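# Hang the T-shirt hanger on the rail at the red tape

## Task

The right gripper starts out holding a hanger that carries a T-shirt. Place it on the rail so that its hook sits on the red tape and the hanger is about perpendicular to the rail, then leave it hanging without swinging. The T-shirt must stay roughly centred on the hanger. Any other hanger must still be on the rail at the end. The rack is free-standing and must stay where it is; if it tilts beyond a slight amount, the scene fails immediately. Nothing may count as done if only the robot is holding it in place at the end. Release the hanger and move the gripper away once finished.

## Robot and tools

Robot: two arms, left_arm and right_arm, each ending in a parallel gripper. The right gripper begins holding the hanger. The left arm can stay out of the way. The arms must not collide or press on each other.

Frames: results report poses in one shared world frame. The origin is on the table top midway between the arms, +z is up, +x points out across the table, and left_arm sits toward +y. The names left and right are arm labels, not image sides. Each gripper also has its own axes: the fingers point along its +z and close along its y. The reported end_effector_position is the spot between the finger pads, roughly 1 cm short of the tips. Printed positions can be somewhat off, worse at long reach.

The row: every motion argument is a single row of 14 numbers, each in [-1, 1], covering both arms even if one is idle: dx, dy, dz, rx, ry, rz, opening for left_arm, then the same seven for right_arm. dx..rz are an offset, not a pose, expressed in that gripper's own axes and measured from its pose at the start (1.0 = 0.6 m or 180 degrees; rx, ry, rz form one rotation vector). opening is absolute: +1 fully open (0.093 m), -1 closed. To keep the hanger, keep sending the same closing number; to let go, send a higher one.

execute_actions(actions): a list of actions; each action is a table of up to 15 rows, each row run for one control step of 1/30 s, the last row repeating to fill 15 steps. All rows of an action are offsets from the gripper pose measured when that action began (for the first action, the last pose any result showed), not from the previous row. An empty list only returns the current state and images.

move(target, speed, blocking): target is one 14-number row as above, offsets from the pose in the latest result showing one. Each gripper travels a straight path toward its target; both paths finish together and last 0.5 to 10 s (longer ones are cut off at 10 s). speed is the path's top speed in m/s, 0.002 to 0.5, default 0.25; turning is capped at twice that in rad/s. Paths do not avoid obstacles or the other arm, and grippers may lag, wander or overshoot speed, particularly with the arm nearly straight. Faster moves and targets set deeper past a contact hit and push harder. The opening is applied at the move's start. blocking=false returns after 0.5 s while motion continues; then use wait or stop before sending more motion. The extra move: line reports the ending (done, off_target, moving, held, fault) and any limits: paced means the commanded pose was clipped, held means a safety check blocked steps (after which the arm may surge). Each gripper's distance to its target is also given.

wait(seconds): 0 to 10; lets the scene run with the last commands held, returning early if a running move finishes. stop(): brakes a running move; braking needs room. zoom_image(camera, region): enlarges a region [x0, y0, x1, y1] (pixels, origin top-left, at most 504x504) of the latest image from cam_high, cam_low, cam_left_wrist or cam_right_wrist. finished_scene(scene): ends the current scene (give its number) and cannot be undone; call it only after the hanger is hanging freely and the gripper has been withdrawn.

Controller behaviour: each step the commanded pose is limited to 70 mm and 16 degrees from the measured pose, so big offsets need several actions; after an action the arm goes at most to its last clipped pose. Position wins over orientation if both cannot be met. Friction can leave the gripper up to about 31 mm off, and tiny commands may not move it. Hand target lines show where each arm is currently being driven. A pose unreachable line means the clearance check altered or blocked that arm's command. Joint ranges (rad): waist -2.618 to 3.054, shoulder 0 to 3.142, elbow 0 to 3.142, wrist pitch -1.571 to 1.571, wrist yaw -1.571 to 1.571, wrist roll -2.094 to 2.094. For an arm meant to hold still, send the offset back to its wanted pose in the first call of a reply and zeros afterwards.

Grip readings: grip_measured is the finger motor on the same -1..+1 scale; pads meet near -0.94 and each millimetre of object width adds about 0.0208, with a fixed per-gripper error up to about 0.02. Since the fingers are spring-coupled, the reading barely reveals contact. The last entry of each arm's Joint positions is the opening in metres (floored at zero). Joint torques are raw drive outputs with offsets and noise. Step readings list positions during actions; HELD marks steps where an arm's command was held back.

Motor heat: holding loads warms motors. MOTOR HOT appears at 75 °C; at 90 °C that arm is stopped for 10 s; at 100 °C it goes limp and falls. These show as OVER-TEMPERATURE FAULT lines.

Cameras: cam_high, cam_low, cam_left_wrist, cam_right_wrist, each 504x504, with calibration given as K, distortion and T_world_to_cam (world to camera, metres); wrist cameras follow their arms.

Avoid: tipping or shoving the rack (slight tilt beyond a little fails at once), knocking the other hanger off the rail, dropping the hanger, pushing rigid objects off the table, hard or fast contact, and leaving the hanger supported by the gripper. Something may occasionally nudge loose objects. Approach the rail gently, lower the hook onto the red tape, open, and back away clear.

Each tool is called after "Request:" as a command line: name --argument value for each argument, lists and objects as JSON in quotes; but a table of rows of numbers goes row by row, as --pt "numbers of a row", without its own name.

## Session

Request:
execute_actions --actions '[]'

Scene clock: 0.00 s.
left_arm: end_effector_position=(+0.3571, +0.3283, +0.4018) grip_measured=+1.000 end_effector_quat_wxyz=(+0.701, -0.057, +0.708, +0.064) | right_arm: end_effector_position=(+0.3156, +0.0467, +0.4518) grip_measured=-0.829 end_effector_quat_wxyz=(+0.553, -0.177, +0.806, +0.114)
Joint positions: left_arm=[-0.009  1.062  1.061 -0.007 -0.006  0.012  0.093] | right_arm=[ 1.018  1.78   2.304 -0.995  0.649  0.286  0.005]
Joint velocities: left_arm=[-0.012 -0.007 -0.002 -0.007 -0.007 -0.007  0.   ] | right_arm=[-0.017 -0.007  0.002  0.037 -0.022 -0.037  0.   ]
Joint torques (N m, as the arm reports them, + toward a larger angle): no reading
Motor temperatures (°C, as the motors report them): left_arm=[23 25 28 29 24 23] | right_arm=[26 25 29 27 23 25]
Hand target (left_arm): +0.357, +0.328, +0.402; +0.701, -0.057, +0.708, +0.064
Hand target (right_arm): +0.317, +0.049, +0.457; +0.560, -0.171, +0.802, +0.122
camera_calibration (this result's frames):
cam_right_wrist: T_world_to_cam=[[0.415023, -0.909515, 0.0232113, -0.0964592], [-0.645034, -0.312138, -0.697496, 0.571599], [0.641628, 0.274505, -0.716212, 0.19048], [0, 0, 0, 1]] pos_world=[0.286516, 0.0383988, 0.537351]

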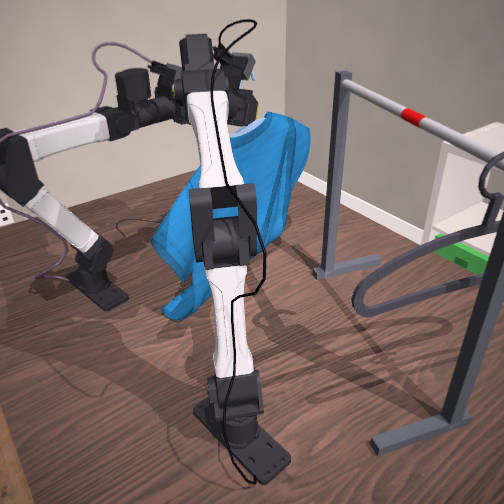

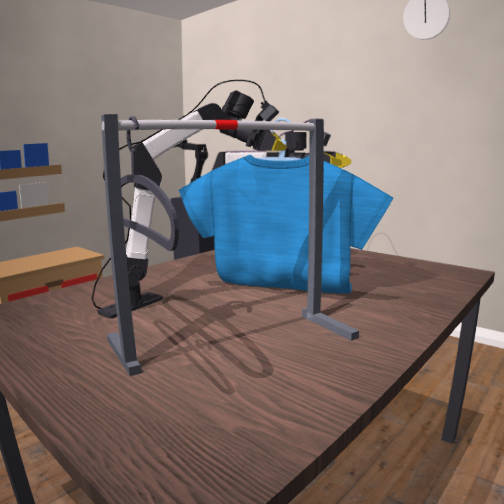

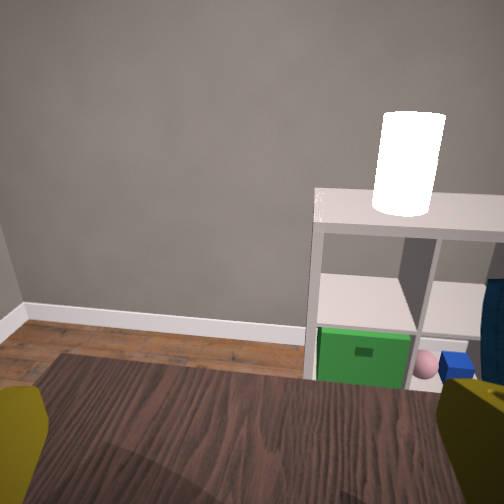

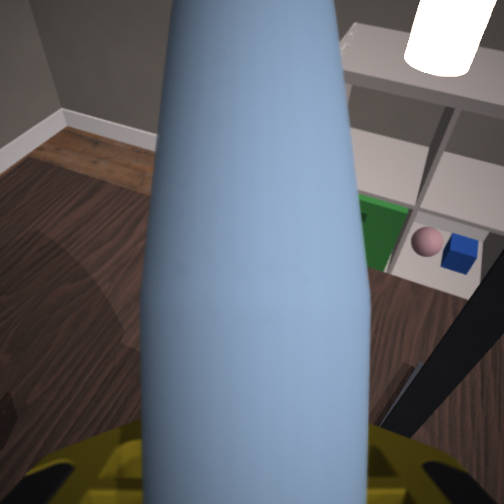

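Request:
move --target '[0,0,0,0,0,0,1,0.07,0.022,-0.23,0.228,0.003,0.089,-1]' --speed 0.12

Scene clock: 16.90 s.
left_arm: end_effector_position=(+0.3571, +0.3283, +0.4018) grip_measured=+1.000 end_effector_quat_wxyz=(+0.701, -0.057, +0.708, +0.064) | right_arm: end_effector_position=(+0.1817, +0.0086, +0.4523) grip_measured=-0.977 end_effector_quat_wxyz=(+0.634, -0.024, +0.769, +0.081)
Joint positions: left_arm=[-0.009  1.062  1.061 -0.007 -0.006  0.012  0.093] | right_arm=[ 1.515  1.769  2.295 -1.57   1.357  1.132  0.   ]
Joint velocities: left_arm=[ 0.002  0.007 -0.012  0.007  0.007 -0.007  0.   ] | right_arm=[-0.002  0.007 -0.007 -0.022 -0.007 -0.007  0.   ]
Joint torques (N m, as the arm reports them, + toward a larger angle): left_arm=[-0.34 -3.43  6.99  2.25 -0.24 -0.07] | right_arm=[ 0.9  -7.6   3.8   0.87  0.86 -0.05]
Motor temperatures (°C, as the motors report them): left_arm=[23 25 30 32 24 23] | right_arm=[26 29 31 30 23 25]
Hand target (left_arm): +0.357, +0.328, +0.402; +0.701, -0.057, +0.708, +0.064
Hand target (right_arm): +0.180, +0.000, +0.461; +0.647, -0.015, +0.758, +0.086
Off the commanded pose (left_arm): 0.000 m, 0 deg.
Off the commanded pose (right_arm): 0.014 m, 30 deg; orientation clipped at the last step of the last action.
joint sent to its limit (right arm) — the command would take joint 4 (wrist pitch) past its lower limit, so that joint was sent only as far as its limit.
move: off_target (right_arm); limits=paced
camera_calibration (this result's frames):
cam_right_wrist: T_world_to_cam=[[0.14254, -0.986262, -0.0834845, 0.0228628], [-0.579308, -0.0147391, -0.814975, 0.512315], [0.802549, 0.16453, -0.573451, 0.194384], [0, 0, 0, 1]] pos_world=[0.137527, -0.00188203, 0.530903]

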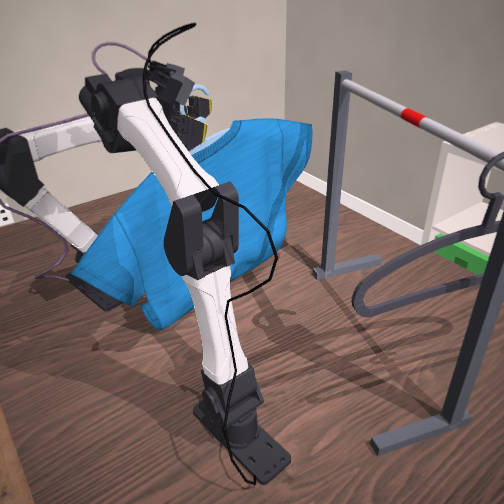

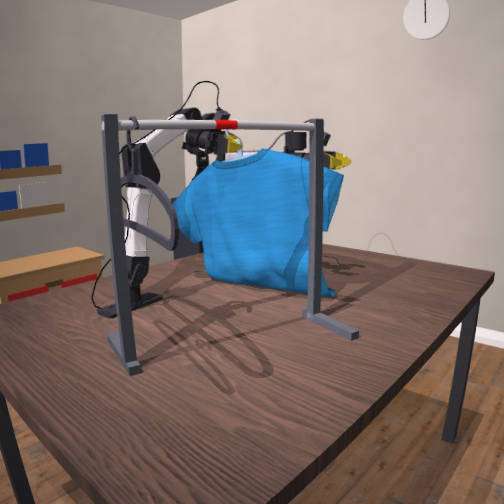

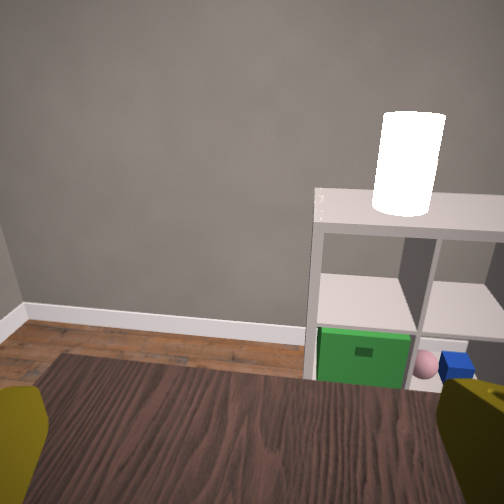

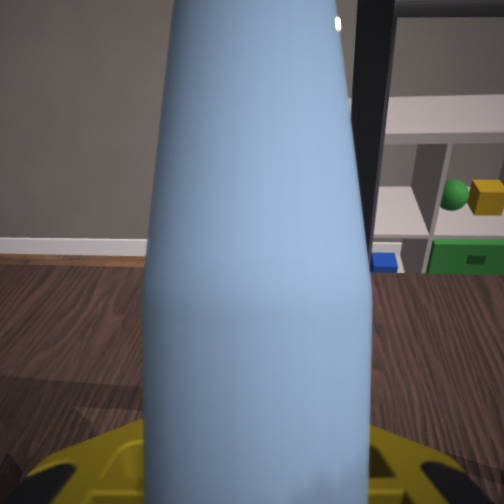

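Request:
move --target '[0,0,0,0,0,0,1,-0.042,-0.267,-0.013,0.158,0.051,0.015,-1]' --speed 0.1

Scene clock: 25.83 s.
left_arm: end_effector_position=(+0.3571, +0.3283, +0.4018) grip_measured=+1.000 end_effector_quat_wxyz=(+0.701, -0.057, +0.708, +0.064) | right_arm: end_effector_position=(+0.1988, -0.1437, +0.4625) grip_measured=-0.977 end_effector_quat_wxyz=(+0.633, +0.009, +0.769, +0.084)
Joint positions: left_arm=[-0.009  1.062  1.061 -0.007 -0.006  0.012  0.093] | right_arm=[ 1.453  1.248  1.861 -1.57   1.343  1.088  0.   ]
Joint velocities: left_arm=[-0.012  0.012 -0.007  0.022  0.007  0.037  0.   ] | right_arm=[ 0.007  0.002 -0.032 -0.051 -0.051  0.007  0.   ]
Joint torques (N m, as the arm reports them, + toward a larger angle): left_arm=[-0.25 -3.43  7.39  2.3  -0.23  0.  ] | right_arm=[-1.03 -2.58  3.61  0.93  0.68 -0.14]
Motor temperatures (°C, as the motors report them): left_arm=[23 26 31 33 24 23] | right_arm=[26 30 30 29 24 25]
Hand target (left_arm): +0.357, +0.328, +0.402; +0.701, -0.057, +0.708, +0.064
Hand target (right_arm): +0.202, -0.152, +0.464; +0.641, +0.015, +0.764, +0.074
Off the commanded pose (left_arm): 0.000 m, 0 deg.
Off the commanded pose (right_arm): 0.009 m, 28 deg; orientation clipped at the last step of the last action.
joint sent to its limit (right arm) — the command would take joint 4 (wrist pitch) past its lower limit, so that joint was sent only as far as its limit.
move: off_target (right_arm); limits=paced
camera_calibration (this result's frames):
cam_right_wrist: T_world_to_cam=[[0.096235, -0.986967, -0.128975, -0.0987501], [-0.58469, 0.0488111, -0.809787, 0.536087], [0.805529, 0.153341, -0.572372, 0.208809], [0, 0, 0, 1]] pos_world=[0.154746, -0.155649, 0.540897]

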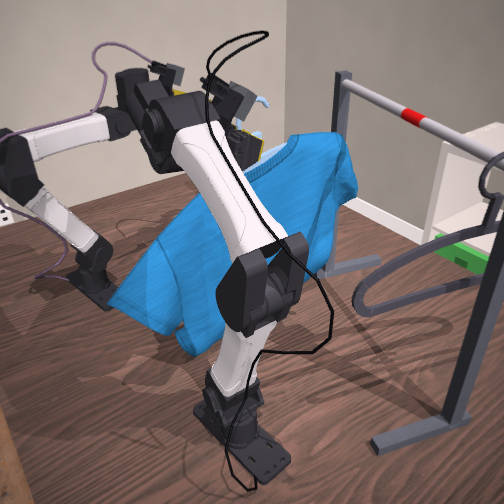

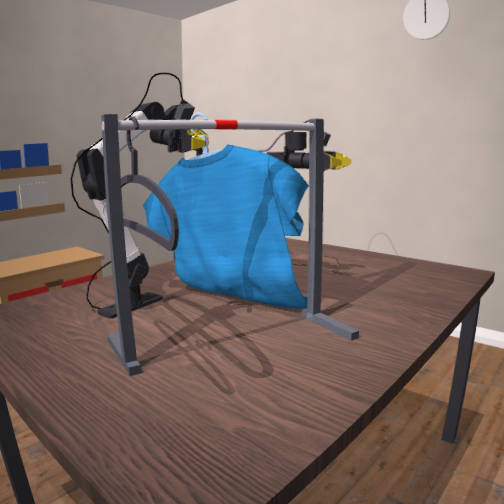

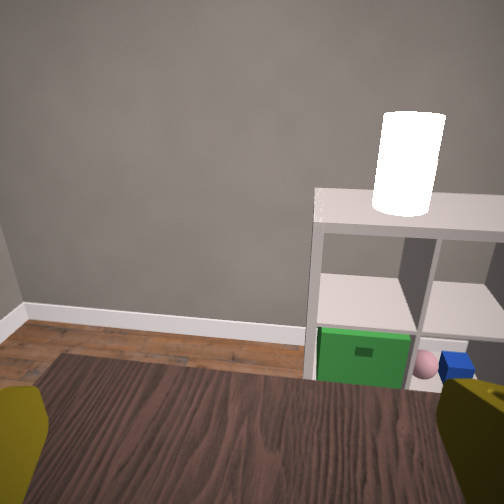

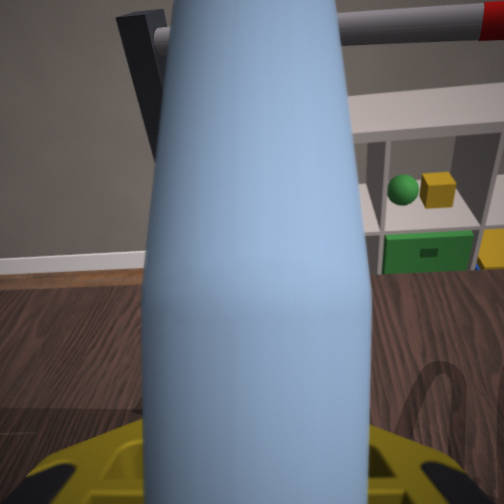

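Request:
move --target '[0,0,0,0,0,0,1,-0.065,-0.2,0.148,0.158,0.04,0.015,-1]' --speed 0.08

Scene clock: 32.37 s.
left_arm: end_effector_position=(+0.3571, +0.3283, +0.4018) grip_measured=+1.000 end_effector_quat_wxyz=(+0.701, -0.057, +0.708, +0.064) | right_arm: end_effector_position=(+0.3000, -0.2546, +0.4583) grip_measured=-0.977 end_effector_quat_wxyz=(+0.551, +0.162, +0.813, -0.100)
Joint positions: left_arm=[-0.009  1.062  1.061 -0.007 -0.006  0.012  0.093] | right_arm=[ 0.632  1.333  2.015 -1.423  0.984  0.667  0.   ]
Joint velocities: left_arm=[-0.007  0.002 -0.012  0.007 -0.022  0.007  0.   ] | right_arm=[-0.012  0.002 -0.007  0.037 -0.022 -0.154  0.   ]
Joint torques (N m, as the arm reports them, + toward a larger angle): left_arm=[-0.5  -3.29  7.34  2.3  -0.21  0.07] | right_arm=[-1.28 -1.56  6.71  1.59  0.42 -0.15]
Motor temperatures (°C, as the motors report them): left_arm=[23 26 32 33 24 23] | right_arm=[26 29 31 29 24 25]
Hand target (left_arm): +0.357, +0.328, +0.402; +0.701, -0.057, +0.708, +0.064
Hand target (right_arm): +0.304, -0.256, +0.468; +0.563, +0.176, +0.802, -0.091
Off the commanded pose (left_arm): 0.000 m, 0 deg.
Off the commanded pose (right_arm): 0.010 m, 2 deg.
move: done
camera_calibration (this result's frames):
cam_right_wrist: T_world_to_cam=[[-0.368287, -0.9297, -0.00479603, -0.121546], [-0.672932, 0.270124, -0.688618, 0.624549], [0.641504, -0.250382, -0.725108, 0.158378], [0, 0, 0, 1]] pos_world=[0.273915, -0.242052, 0.544334]

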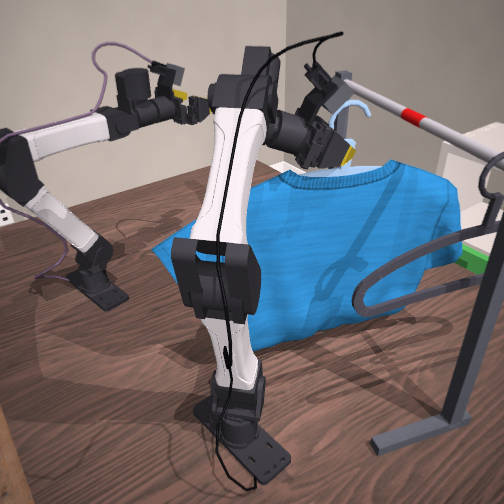

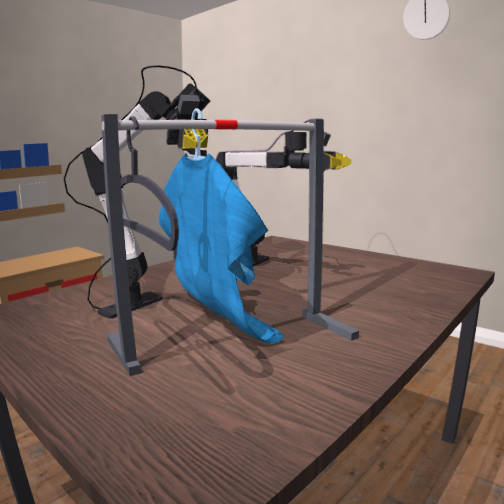

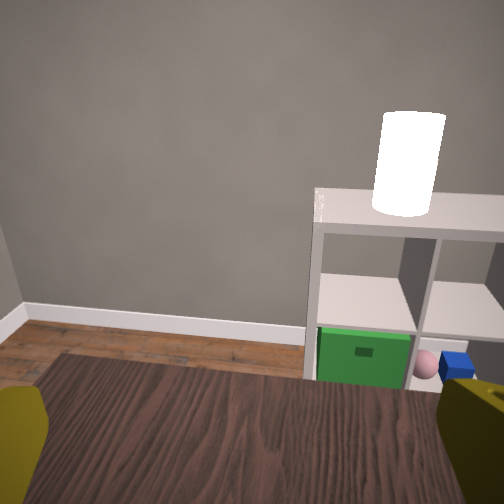

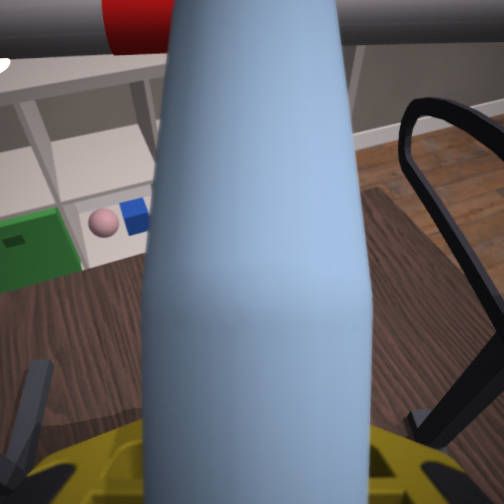

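Request:
move --target '[0,0,0,0,0,0,1,-0.103,0.03,0.112,0,-0.02,0,-1]' --speed 0.05

Request:
zoom_image --camera "cam_low" --region '[110, 60, 330, 220]'

Request:
zoom_image --camera "cam_high" --region '[290, 50, 490, 230]'

Scene clock: 38.77 s.
left_arm: end_effector_position=(+0.3571, +0.3283, +0.4018) grip_measured=+1.000 end_effector_quat_wxyz=(+0.701, -0.057, +0.708, +0.064) | right_arm: end_effector_position=(+0.3812, -0.2674, +0.4758) grip_measured=-0.977 end_effector_quat_wxyz=(+0.556, +0.143, +0.810, -0.116)
Joint positions: left_arm=[-0.009  1.062  1.061 -0.007 -0.006  0.012  0.093] | right_arm=[ 0.35   1.498  2.141 -1.158  0.768  0.344  0.   ]
Joint velocities: left_arm=[ 0.012 -0.007 -0.002 -0.007 -0.051  0.022  0.   ] | right_arm=[ 0.002  0.007 -0.017  0.007 -0.022 -0.066  0.   ]
Joint torques (N m, as the arm reports them, + toward a larger angle): left_arm=[-0.08 -3.61  7.08  2.25 -0.27  0.05] | right_arm=[-1.17 -3.59  7.01  1.91  0.28 -0.15]
Motor temperatures (°C, as the motors report them): left_arm=[23 26 32 34 24 23] | right_arm=[26 28 32 30 24 25]
Hand target (left_arm): +0.357, +0.328, +0.402; +0.701, -0.057, +0.708, +0.064
Hand target (right_arm): +0.385, -0.271, +0.491; +0.577, +0.158, +0.794, -0.106
Off the commanded pose (left_arm): 0.000 m, 0 deg.
Off the commanded pose (right_arm): 0.016 m, 4 deg.
move: off_target (right_arm)
camera_calibration (this result's frames):
cam_right_wrist: T_world_to_cam=[[-0.356866, -0.933339, 0.039044, -0.129526], [-0.673668, 0.228175, -0.702928, 0.690576], [0.647161, -0.277154, -0.710189, 0.0992917], [0, 0, 0, 1]] pos_world=[0.354738, -0.250944, 0.560998]

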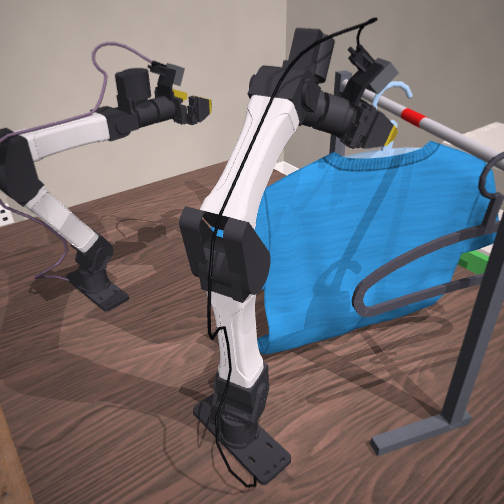

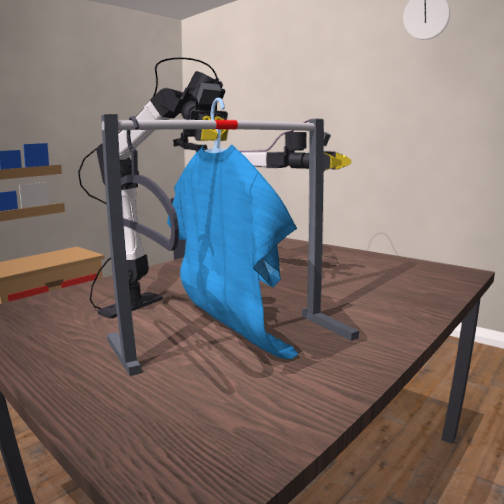

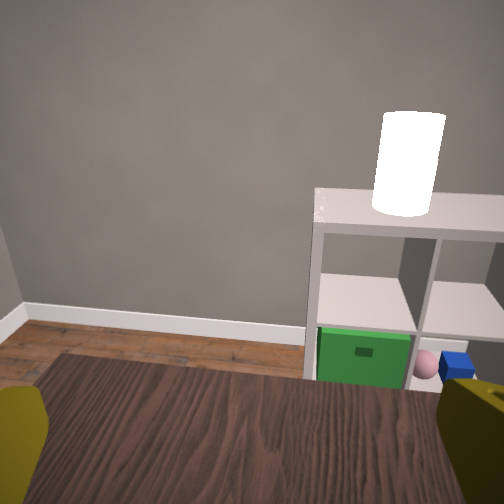

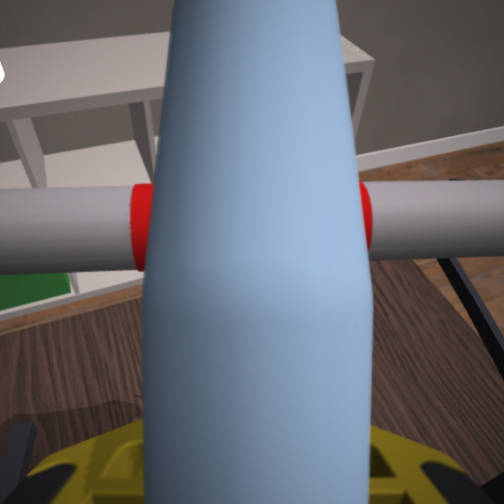

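Region (110, 60, 330, 220) of cam_low's 504x504 image, scaled by 2.291, with more detail than that image has; it fills the top 367 rows of this view, and the rest is white.

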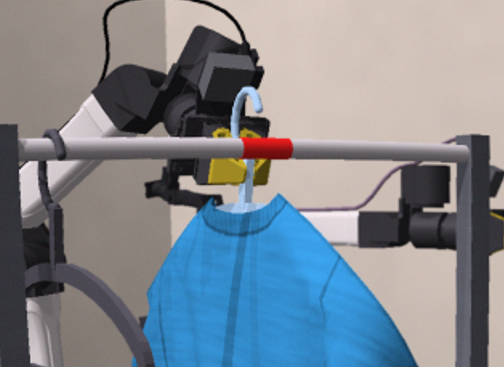

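Region (290, 50, 490, 230) of cam_high's 504x504 image, scaled by 2.520, with more detail than that image has; it fills the top 454 rows of this view, and the rest is white.

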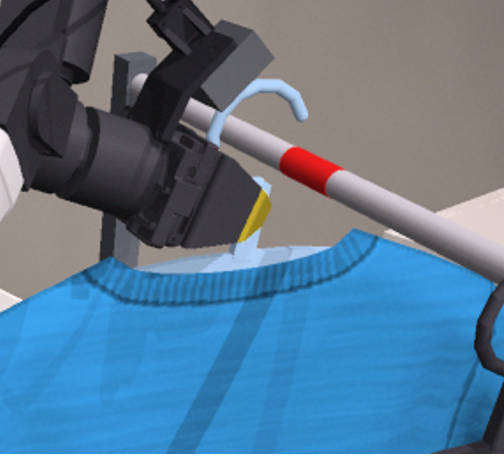

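Request:
move --target '[0,0,0,0,0,0,1,0.04,0,0.017,0,0,0,-1]' --speed 0.04

Request:
move --target '[0,0,0,0,0,0,1,-0.035,0,0.05,0,0,0,-1]' --speed 0.03

Request:
zoom_image --camera "cam_low" --region '[110, 60, 330, 220]'

Request:
zoom_image --camera "cam_high" --region '[290, 50, 490, 230]'

Scene clock: 44.00 s.
left_arm: end_effector_position=(+0.3571, +0.3283, +0.4018) grip_measured=+1.000 end_effector_quat_wxyz=(+0.701, -0.057, +0.708, +0.064) | right_arm: end_effector_position=(+0.3818, -0.2663, +0.4409) grip_measured=-0.977 end_effector_quat_wxyz=(+0.538, +0.132, +0.823, -0.127)
Joint positions: left_arm=[-0.009  1.062  1.061 -0.007 -0.006  0.012  0.093] | right_arm=[ 0.35   1.425  1.933 -1.076  0.763  0.343  0.   ]
Joint velocities: left_arm=[-0.007  0.007 -0.002 -0.007  0.007 -0.007  0.   ] | right_arm=[-0.007 -0.002 -0.022  0.022 -0.066  0.007  0.   ]
Joint torques (N m, as the arm reports them, + toward a larger angle): left_arm=[-0.24 -3.27  7.28  2.24 -0.26  0.03] | right_arm=[-0.44 -5.36  4.42  1.84  0.24 -0.08]
Motor temperatures (°C, as the motors report them): left_arm=[23 26 33 34 24 23] | right_arm=[26 28 32 31 24 25]
Hand target (left_arm): +0.357, +0.328, +0.402; +0.701, -0.057, +0.708, +0.064
Hand target (right_arm): +0.382, -0.268, +0.450; +0.556, +0.144, +0.811, -0.116
Off the commanded pose (left_arm): 0.000 m, 0 deg.
Off the commanded pose (right_arm): 0.009 m, 3 deg.
move: off_target (right_arm)
camera_calibration (this result's frames):
cam_right_wrist: T_world_to_cam=[[-0.349166, -0.93385, 0.0775079, -0.147055], [-0.708988, 0.209193, -0.67348, 0.661705], [0.612715, -0.290108, -0.735131, 0.095166], [0, 0, 0, 1]] pos_world=[0.359485, -0.248142, 0.527002]

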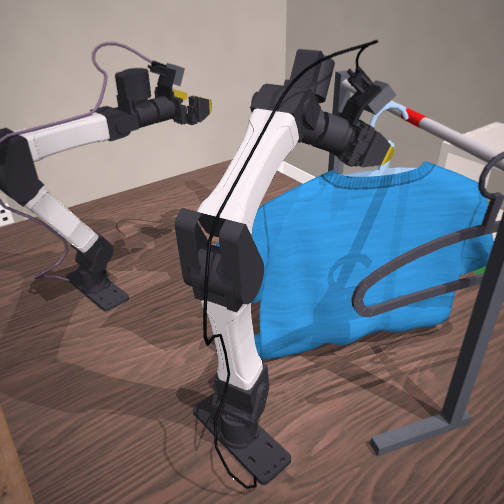

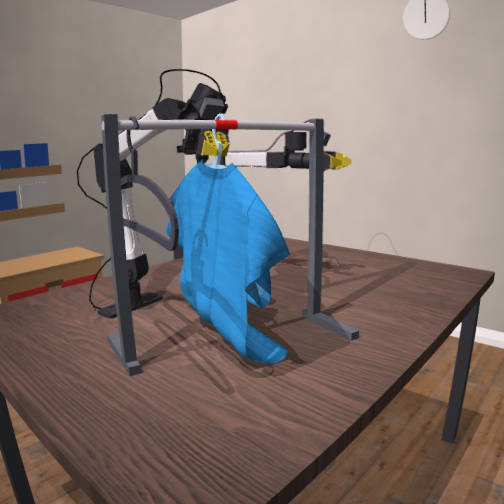

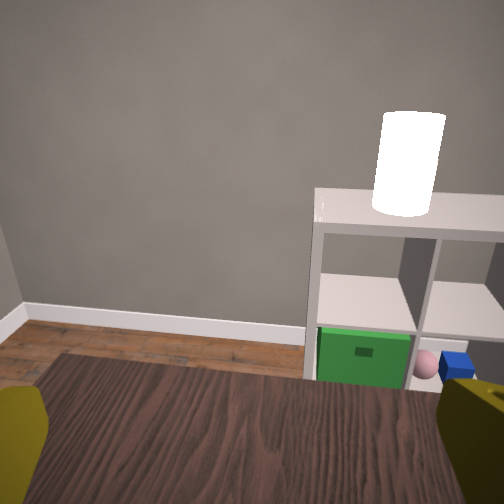

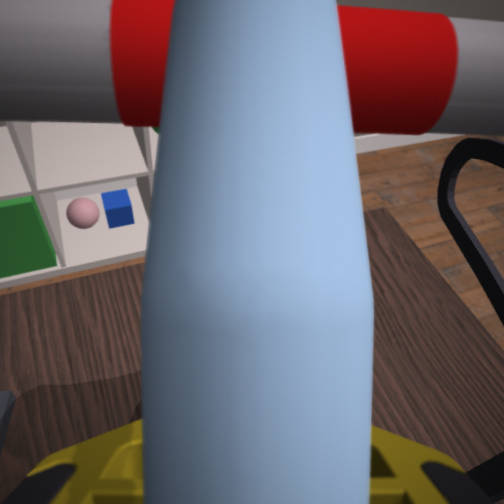

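Scene clock: 45.50 s.
left_arm: end_effector_position=(+0.3571, +0.3283, +0.4018) grip_measured=+1.000 end_effector_quat_wxyz=(+0.701, -0.057, +0.708, +0.064) | right_arm: end_effector_position=(+0.4026, -0.2785, +0.4429) grip_measured=-0.977 end_effector_quat_wxyz=(+0.527, +0.127, +0.829, -0.134)
Joint positions: left_arm=[-0.009  1.062  1.061 -0.007 -0.006  0.012  0.093] | right_arm=[ 0.268  1.495  2.017 -1.081  0.693  0.284  0.   ]
Joint velocities: left_arm=[ 0.002 -0.007  0.007  0.007 -0.007 -0.007  0.   ] | right_arm=[-0.002 -0.022  0.017 -0.007  0.007  0.022  0.   ]
Joint torques (N m, as the arm reports them, + toward a larger angle): left_arm=[-0.24 -3.4   7.17  2.21 -0.23  0.  ] | right_arm=[-1.75 -2.68  6.96  1.94  0.12 -0.22]
Motor temperatures (°C, as the motors report them): left_arm=[23 26 33 34 24 23] | right_arm=[26 28 32 31 24 25]
Hand target (left_arm): +0.357, +0.328, +0.402; +0.701, -0.057, +0.708, +0.064
Hand target (right_arm): +0.415, -0.279, +0.448; +0.538, +0.132, +0.822, -0.128
Off the commanded pose (left_arm): 0.000 m, 0 deg.
Off the commanded pose (right_arm): 0.014 m, 2 deg.
move: off_target (right_arm)
camera_calibration (this result's frames):
cam_right_wrist: T_world_to_cam=[[-0.346843, -0.932779, 0.0980985, -0.161057], [-0.727363, 0.20147, -0.656013, 0.677846], [0.592151, -0.298886, -0.748348, 0.092064], [0, 0, 0, 1]] pos_world=[0.382663, -0.259279, 0.529371]

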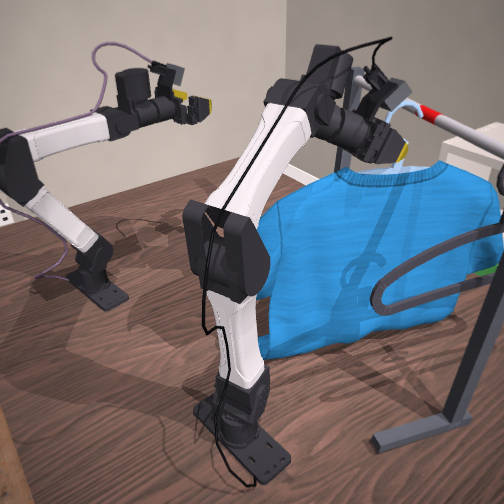

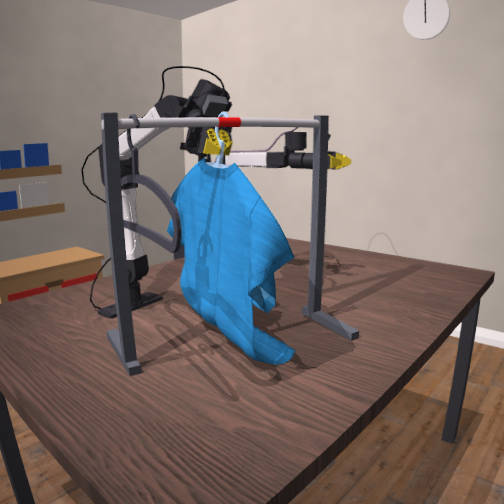

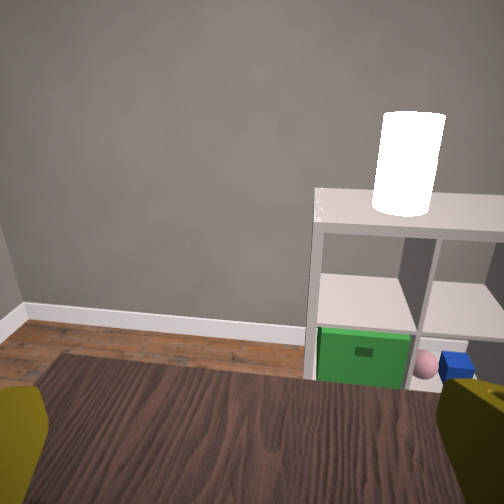

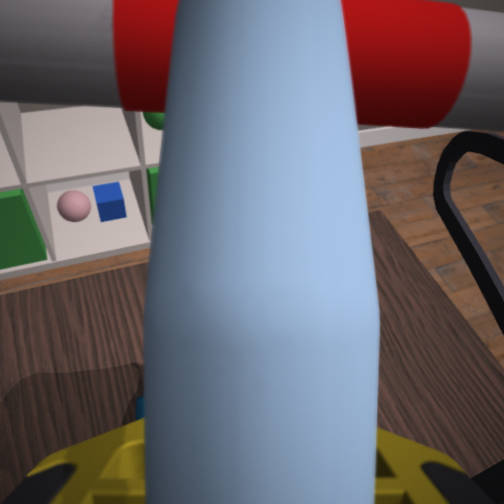

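Region (110, 60, 330, 220) of cam_low's 504x504 image, scaled by 2.291, with more detail than that image has; it fills the top 367 rows of this view, and the rest is white.

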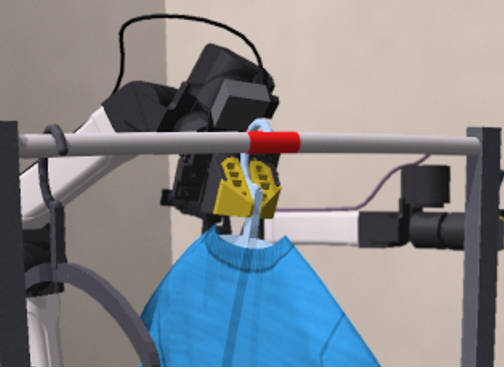

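Region (290, 50, 490, 230) of cam_high's 504x504 image, scaled by 2.520, with more detail than that image has; it fills the top 454 rows of this view, and the rest is white.

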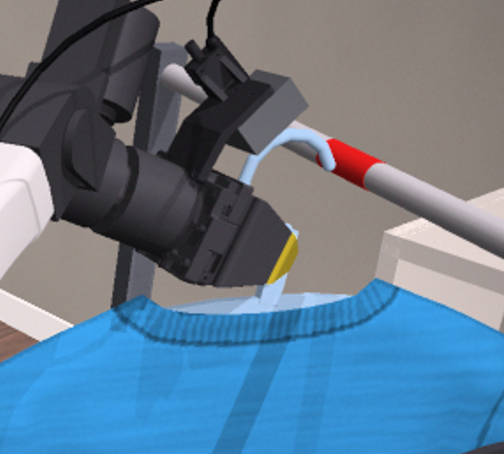

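Request:
move --target '[0,0,0,0,0,0,1,-0.05,0,-0.075,0,-0.02,0,-1]' --speed 0.03

Request:
zoom_image --camera "cam_low" --region '[110, 60, 330, 220]'

Request:
zoom_image --camera "cam_high" --region '[290, 50, 490, 230]'

Scene clock: 50.23 s.
left_arm: end_effector_position=(+0.3571, +0.3283, +0.4018) grip_measured=+1.000 end_effector_quat_wxyz=(+0.701, -0.057, +0.708, +0.064) | right_arm: end_effector_position=(+0.3760, -0.2668, +0.4776) grip_measured=-0.977 end_effector_quat_wxyz=(+0.538, +0.114, +0.823, -0.142)
Joint positions: left_arm=[-0.009  1.062  1.061 -0.007 -0.006  0.012  0.093] | right_arm=[ 0.364  1.546  2.25  -1.272  0.781  0.302  0.   ]
Joint velocities: left_arm=[ 0.007 -0.007 -0.012 -0.007 -0.007 -0.037  0.   ] | right_arm=[-0.007  0.017  0.037 -0.051 -0.007  0.051  0.   ]
Joint torques (N m, as the arm reports them, + toward a larger angle): left_arm=[-0.15 -3.63  7.19  2.33 -0.23  0.  ] | right_arm=[ 1.01 -3.49  6.81  1.67  0.43 -0.07]
Motor temperatures (°C, as the motors report them): left_arm=[23 26 33 34 24 23] | right_arm=[26 28 33 32 24 25]
Hand target (left_arm): +0.357, +0.328, +0.402; +0.701, -0.057, +0.708, +0.064
Hand target (right_arm): +0.377, -0.265, +0.488; +0.553, +0.123, +0.813, -0.137
Off the commanded pose (left_arm): 0.000 m, 0 deg.
Off the commanded pose (right_arm): 0.011 m, 2 deg.
move: off_target (right_arm)
camera_calibration (this result's frames):
cam_right_wrist: T_world_to_cam=[[-0.335569, -0.934171, 0.12132, -0.178492], [-0.718226, 0.170385, -0.674626, 0.676009], [0.609545, -0.313519, -0.728121, 0.117106], [0, 0, 0, 1]] pos_world=[0.35425, -0.245209, 0.562975]

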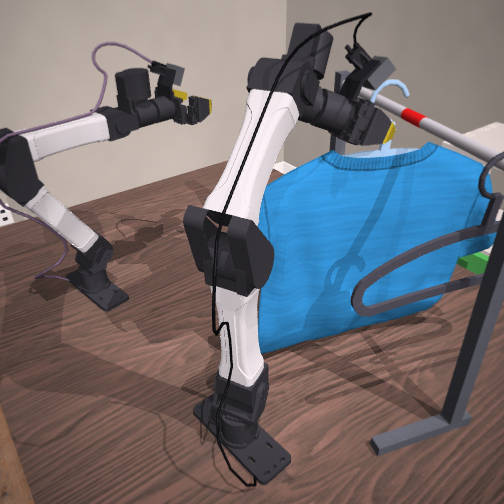

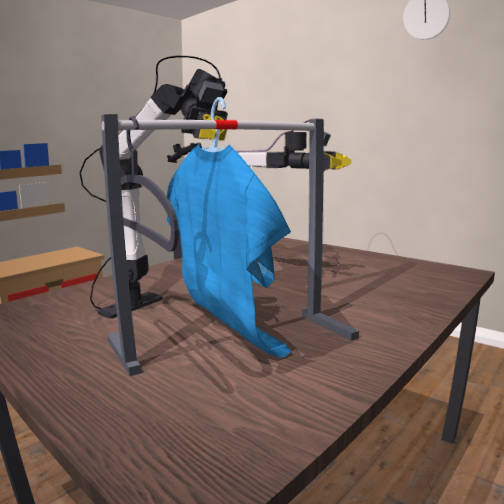

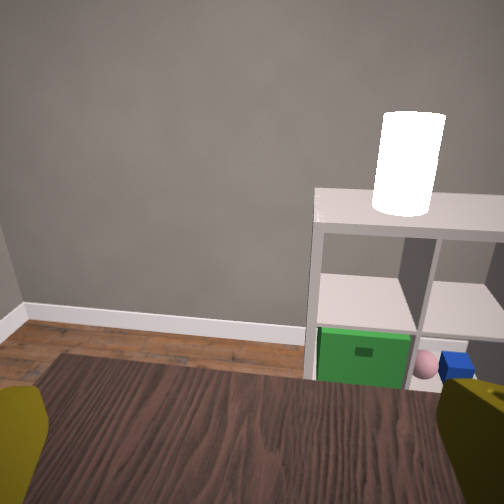

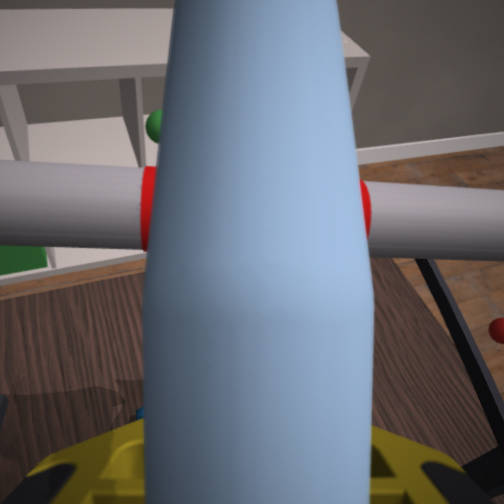

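Region (110, 60, 330, 220) of cam_low's 504x504 image, scaled by 2.291, with more detail than that image has; it fills the top 367 rows of this view, and the rest is white.

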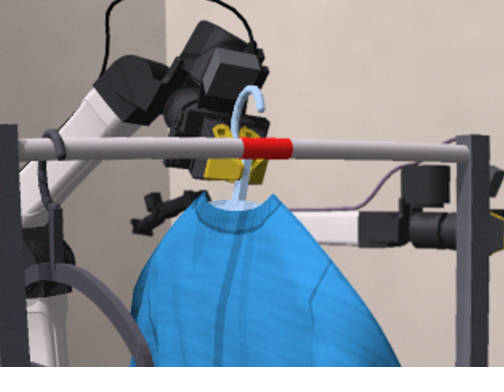

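Region (290, 50, 490, 230) of cam_high's 504x504 image, scaled by 2.520, with more detail than that image has; it fills the top 454 rows of this view, and the rest is white.

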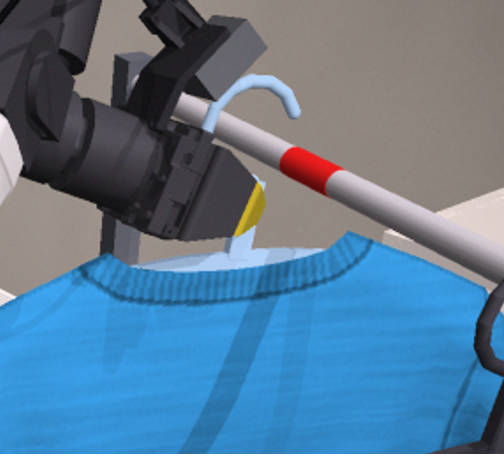

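Request:
move --target '[0,0,0,0,0,0,1,0.0,0,0.055,0,0,0,-1]' --speed 0.025

Request:
zoom_image --camera "cam_low" --region '[110, 60, 330, 220]'

Request:
zoom_image --camera "cam_high" --region '[290, 50, 490, 230]'

Scene clock: 56.17 s.
left_arm: end_effector_position=(+0.3571, +0.3283, +0.4018) grip_measured=+1.000 end_effector_quat_wxyz=(+0.701, -0.057, +0.708, +0.064) | right_arm: end_effector_position=(+0.3986, -0.2758, +0.4602) grip_measured=-0.977 end_effector_quat_wxyz=(+0.525, +0.106, +0.832, -0.144)
Joint positions: left_arm=[-0.009  1.062  1.061 -0.007 -0.006  0.012  0.093] | right_arm=[ 0.282  1.548  2.165 -1.179  0.7    0.244  0.   ]
Joint velocities: left_arm=[ 0.012  0.017  0.002 -0.022 -0.007 -0.007  0.   ] | right_arm=[-0.017  0.002 -0.007  0.007 -0.022 -0.051  0.   ]
Joint torques (N m, as the arm reports them, + toward a larger angle): left_arm=[-0.3  -3.43  7.19  2.22 -0.2  -0.04] | right_arm=[-1.25 -4.78  4.03  1.94  0.24 -0.14]
Motor temperatures (°C, as the motors report them): left_arm=[23 26 33 35 24 23] | right_arm=[26 28 33 32 24 25]
Hand target (left_arm): +0.357, +0.328, +0.402; +0.701, -0.057, +0.708, +0.064
Hand target (right_arm): +0.404, -0.279, +0.465; +0.538, +0.114, +0.823, -0.142
Off the commanded pose (left_arm): 0.000 m, 0 deg.
Off the commanded pose (right_arm): 0.008 m, 2 deg.
move: done
camera_calibration (this result's frames):
cam_right_wrist: T_world_to_cam=[[-0.322039, -0.936404, 0.13942, -0.191508], [-0.741677, 0.158013, -0.65188, 0.677468], [0.588393, -0.313335, -0.745396, 0.104332], [0, 0, 0, 1]] pos_world=[0.379401, -0.253687, 0.546096]

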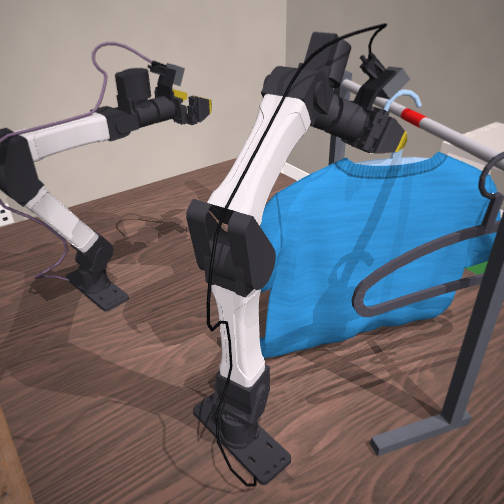

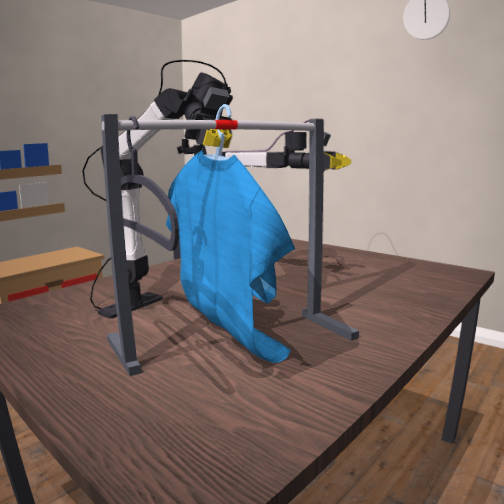

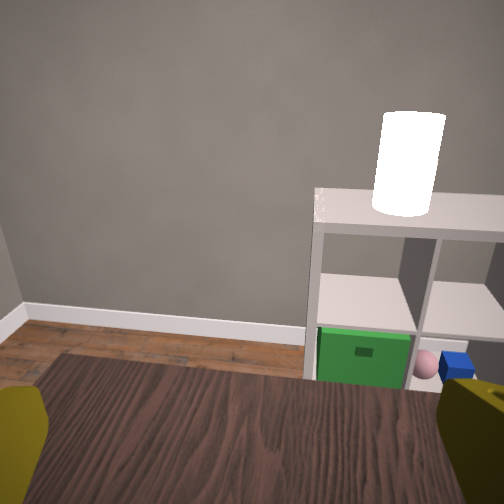

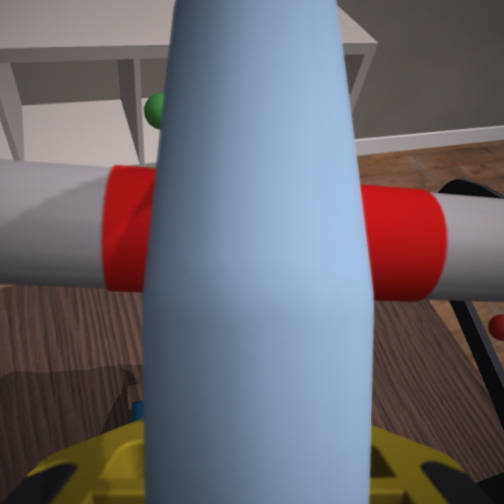

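Region (110, 60, 330, 220) of cam_low's 504x504 image, scaled by 2.291, with more detail than that image has; it fills the top 367 rows of this view, and the rest is white.

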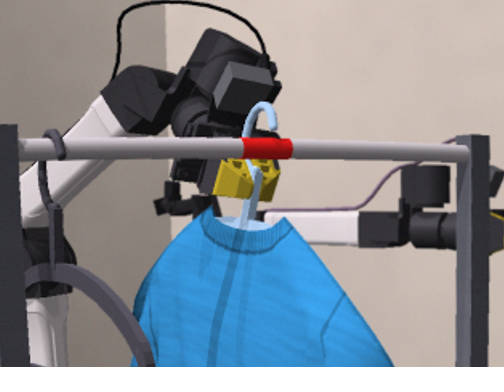

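Region (290, 50, 490, 230) of cam_high's 504x504 image, scaled by 2.520, with more detail than that image has; it fills the top 454 rows of this view, and the rest is white.

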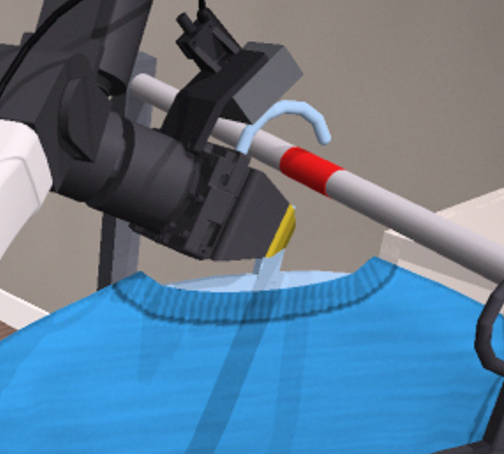

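Matches the earlier pre-drop view; repeat the drop move.

Request:
move --target '[0,0,0,0,0,0,1,0.03,-0.005,0.04,0,0,0,-1]' --speed 0.025

Request:
zoom_image --camera "cam_low" --region '[110, 60, 330, 220]'

Request:
zoom_image --camera "cam_high" --region '[290, 50, 490, 230]'

Scene clock: 62.10 s.
left_arm: end_effector_position=(+0.3571, +0.3283, +0.4018) grip_measured=+1.000 end_effector_quat_wxyz=(+0.701, -0.057, +0.708, +0.064) | right_arm: end_effector_position=(+0.4125, -0.2809, +0.4332) grip_measured=-0.977 end_effector_quat_wxyz=(+0.522, +0.102, +0.835, -0.144)
Joint positions: left_arm=[-0.009  1.062  1.061 -0.007 -0.006  0.012  0.093] | right_arm=[ 0.239  1.492  1.966 -1.025  0.658  0.213  0.   ]
Joint velocities: left_arm=[-0.007  0.017 -0.017 -0.037 -0.037  0.051  0.   ] | right_arm=[-0.012 -0.027 -0.007 -0.037 -0.007  0.007  0.   ]
Joint torques (N m, as the arm reports them, + toward a larger angle): left_arm=[-0.28 -3.51  7.04  2.27 -0.25  0.01] | right_arm=[-1.11 -5.99  4.37  1.68  0.21 -0.12]
Motor temperatures (°C, as the motors report them): left_arm=[23 26 34 35 24 23] | right_arm=[26 28 33 33 24 25]
Hand target (left_arm): +0.357, +0.328, +0.402; +0.701, -0.057, +0.708, +0.064
Hand target (right_arm): +0.410, -0.286, +0.435; +0.525, +0.106, +0.832, -0.144
Off the commanded pose (left_arm): 0.000 m, 0 deg.
Off the commanded pose (right_arm): 0.006 m, 1 deg.
move: done
camera_calibration (this result's frames):
cam_right_wrist: T_world_to_cam=[[-0.315129, -0.938067, 0.143956, -0.19335], [-0.748794, 0.152563, -0.645005, 0.669447], [0.583096, -0.311053, -0.750496, 0.0794952], [0, 0, 0, 1]] pos_world=[0.393995, -0.258781, 0.519292]

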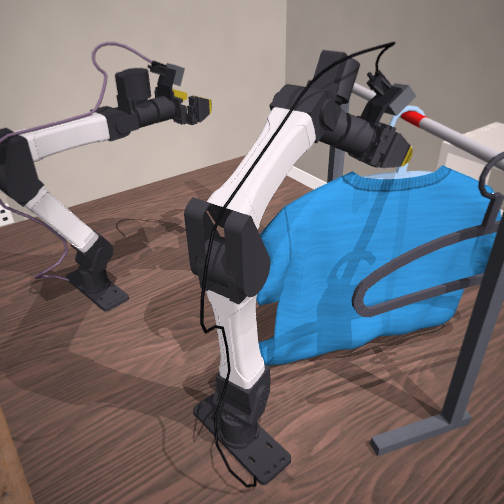

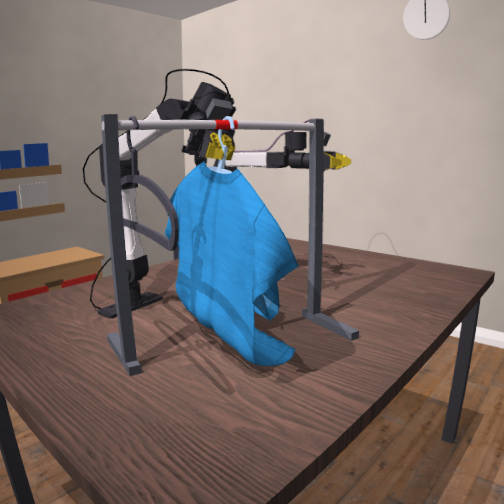

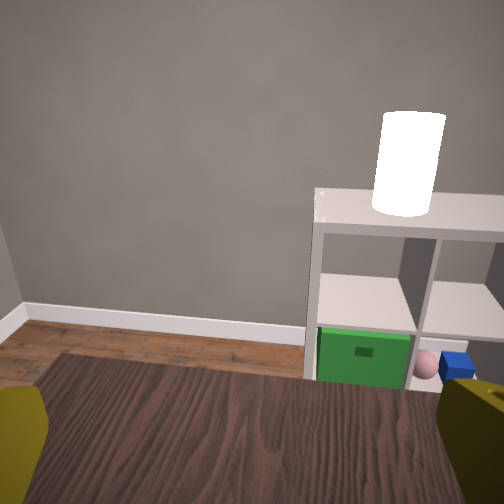

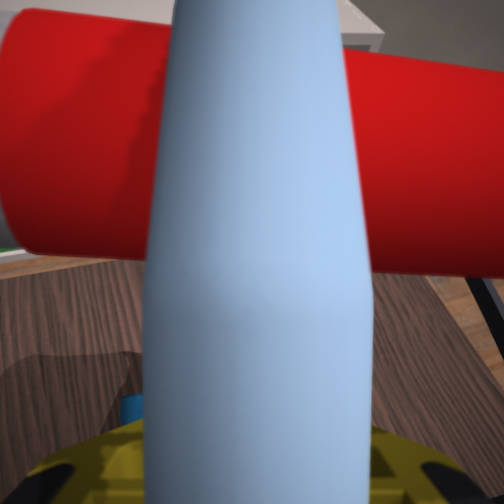

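Region (110, 60, 330, 220) of cam_low's 504x504 image, scaled by 2.291, with more detail than that image has; it fills the top 367 rows of this view, and the rest is white.

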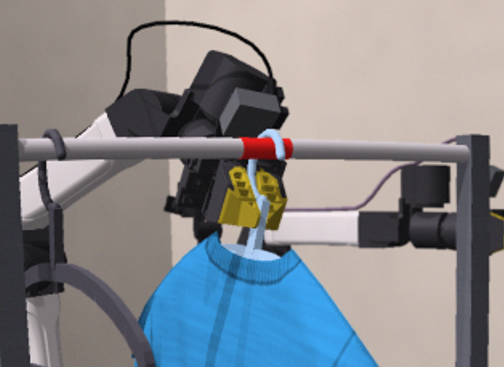

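Region (290, 50, 490, 230) of cam_high's 504x504 image, scaled by 2.520, with more detail than that image has; it fills the top 454 rows of this view, and the rest is white.

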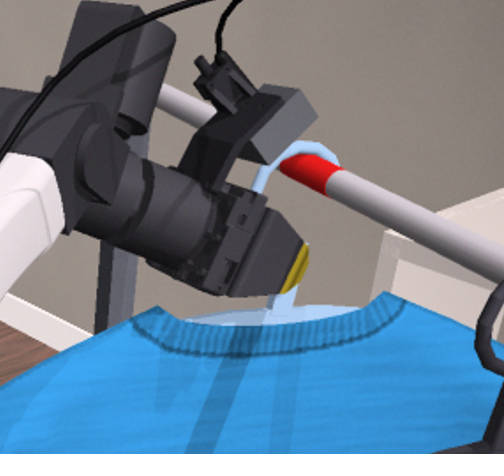

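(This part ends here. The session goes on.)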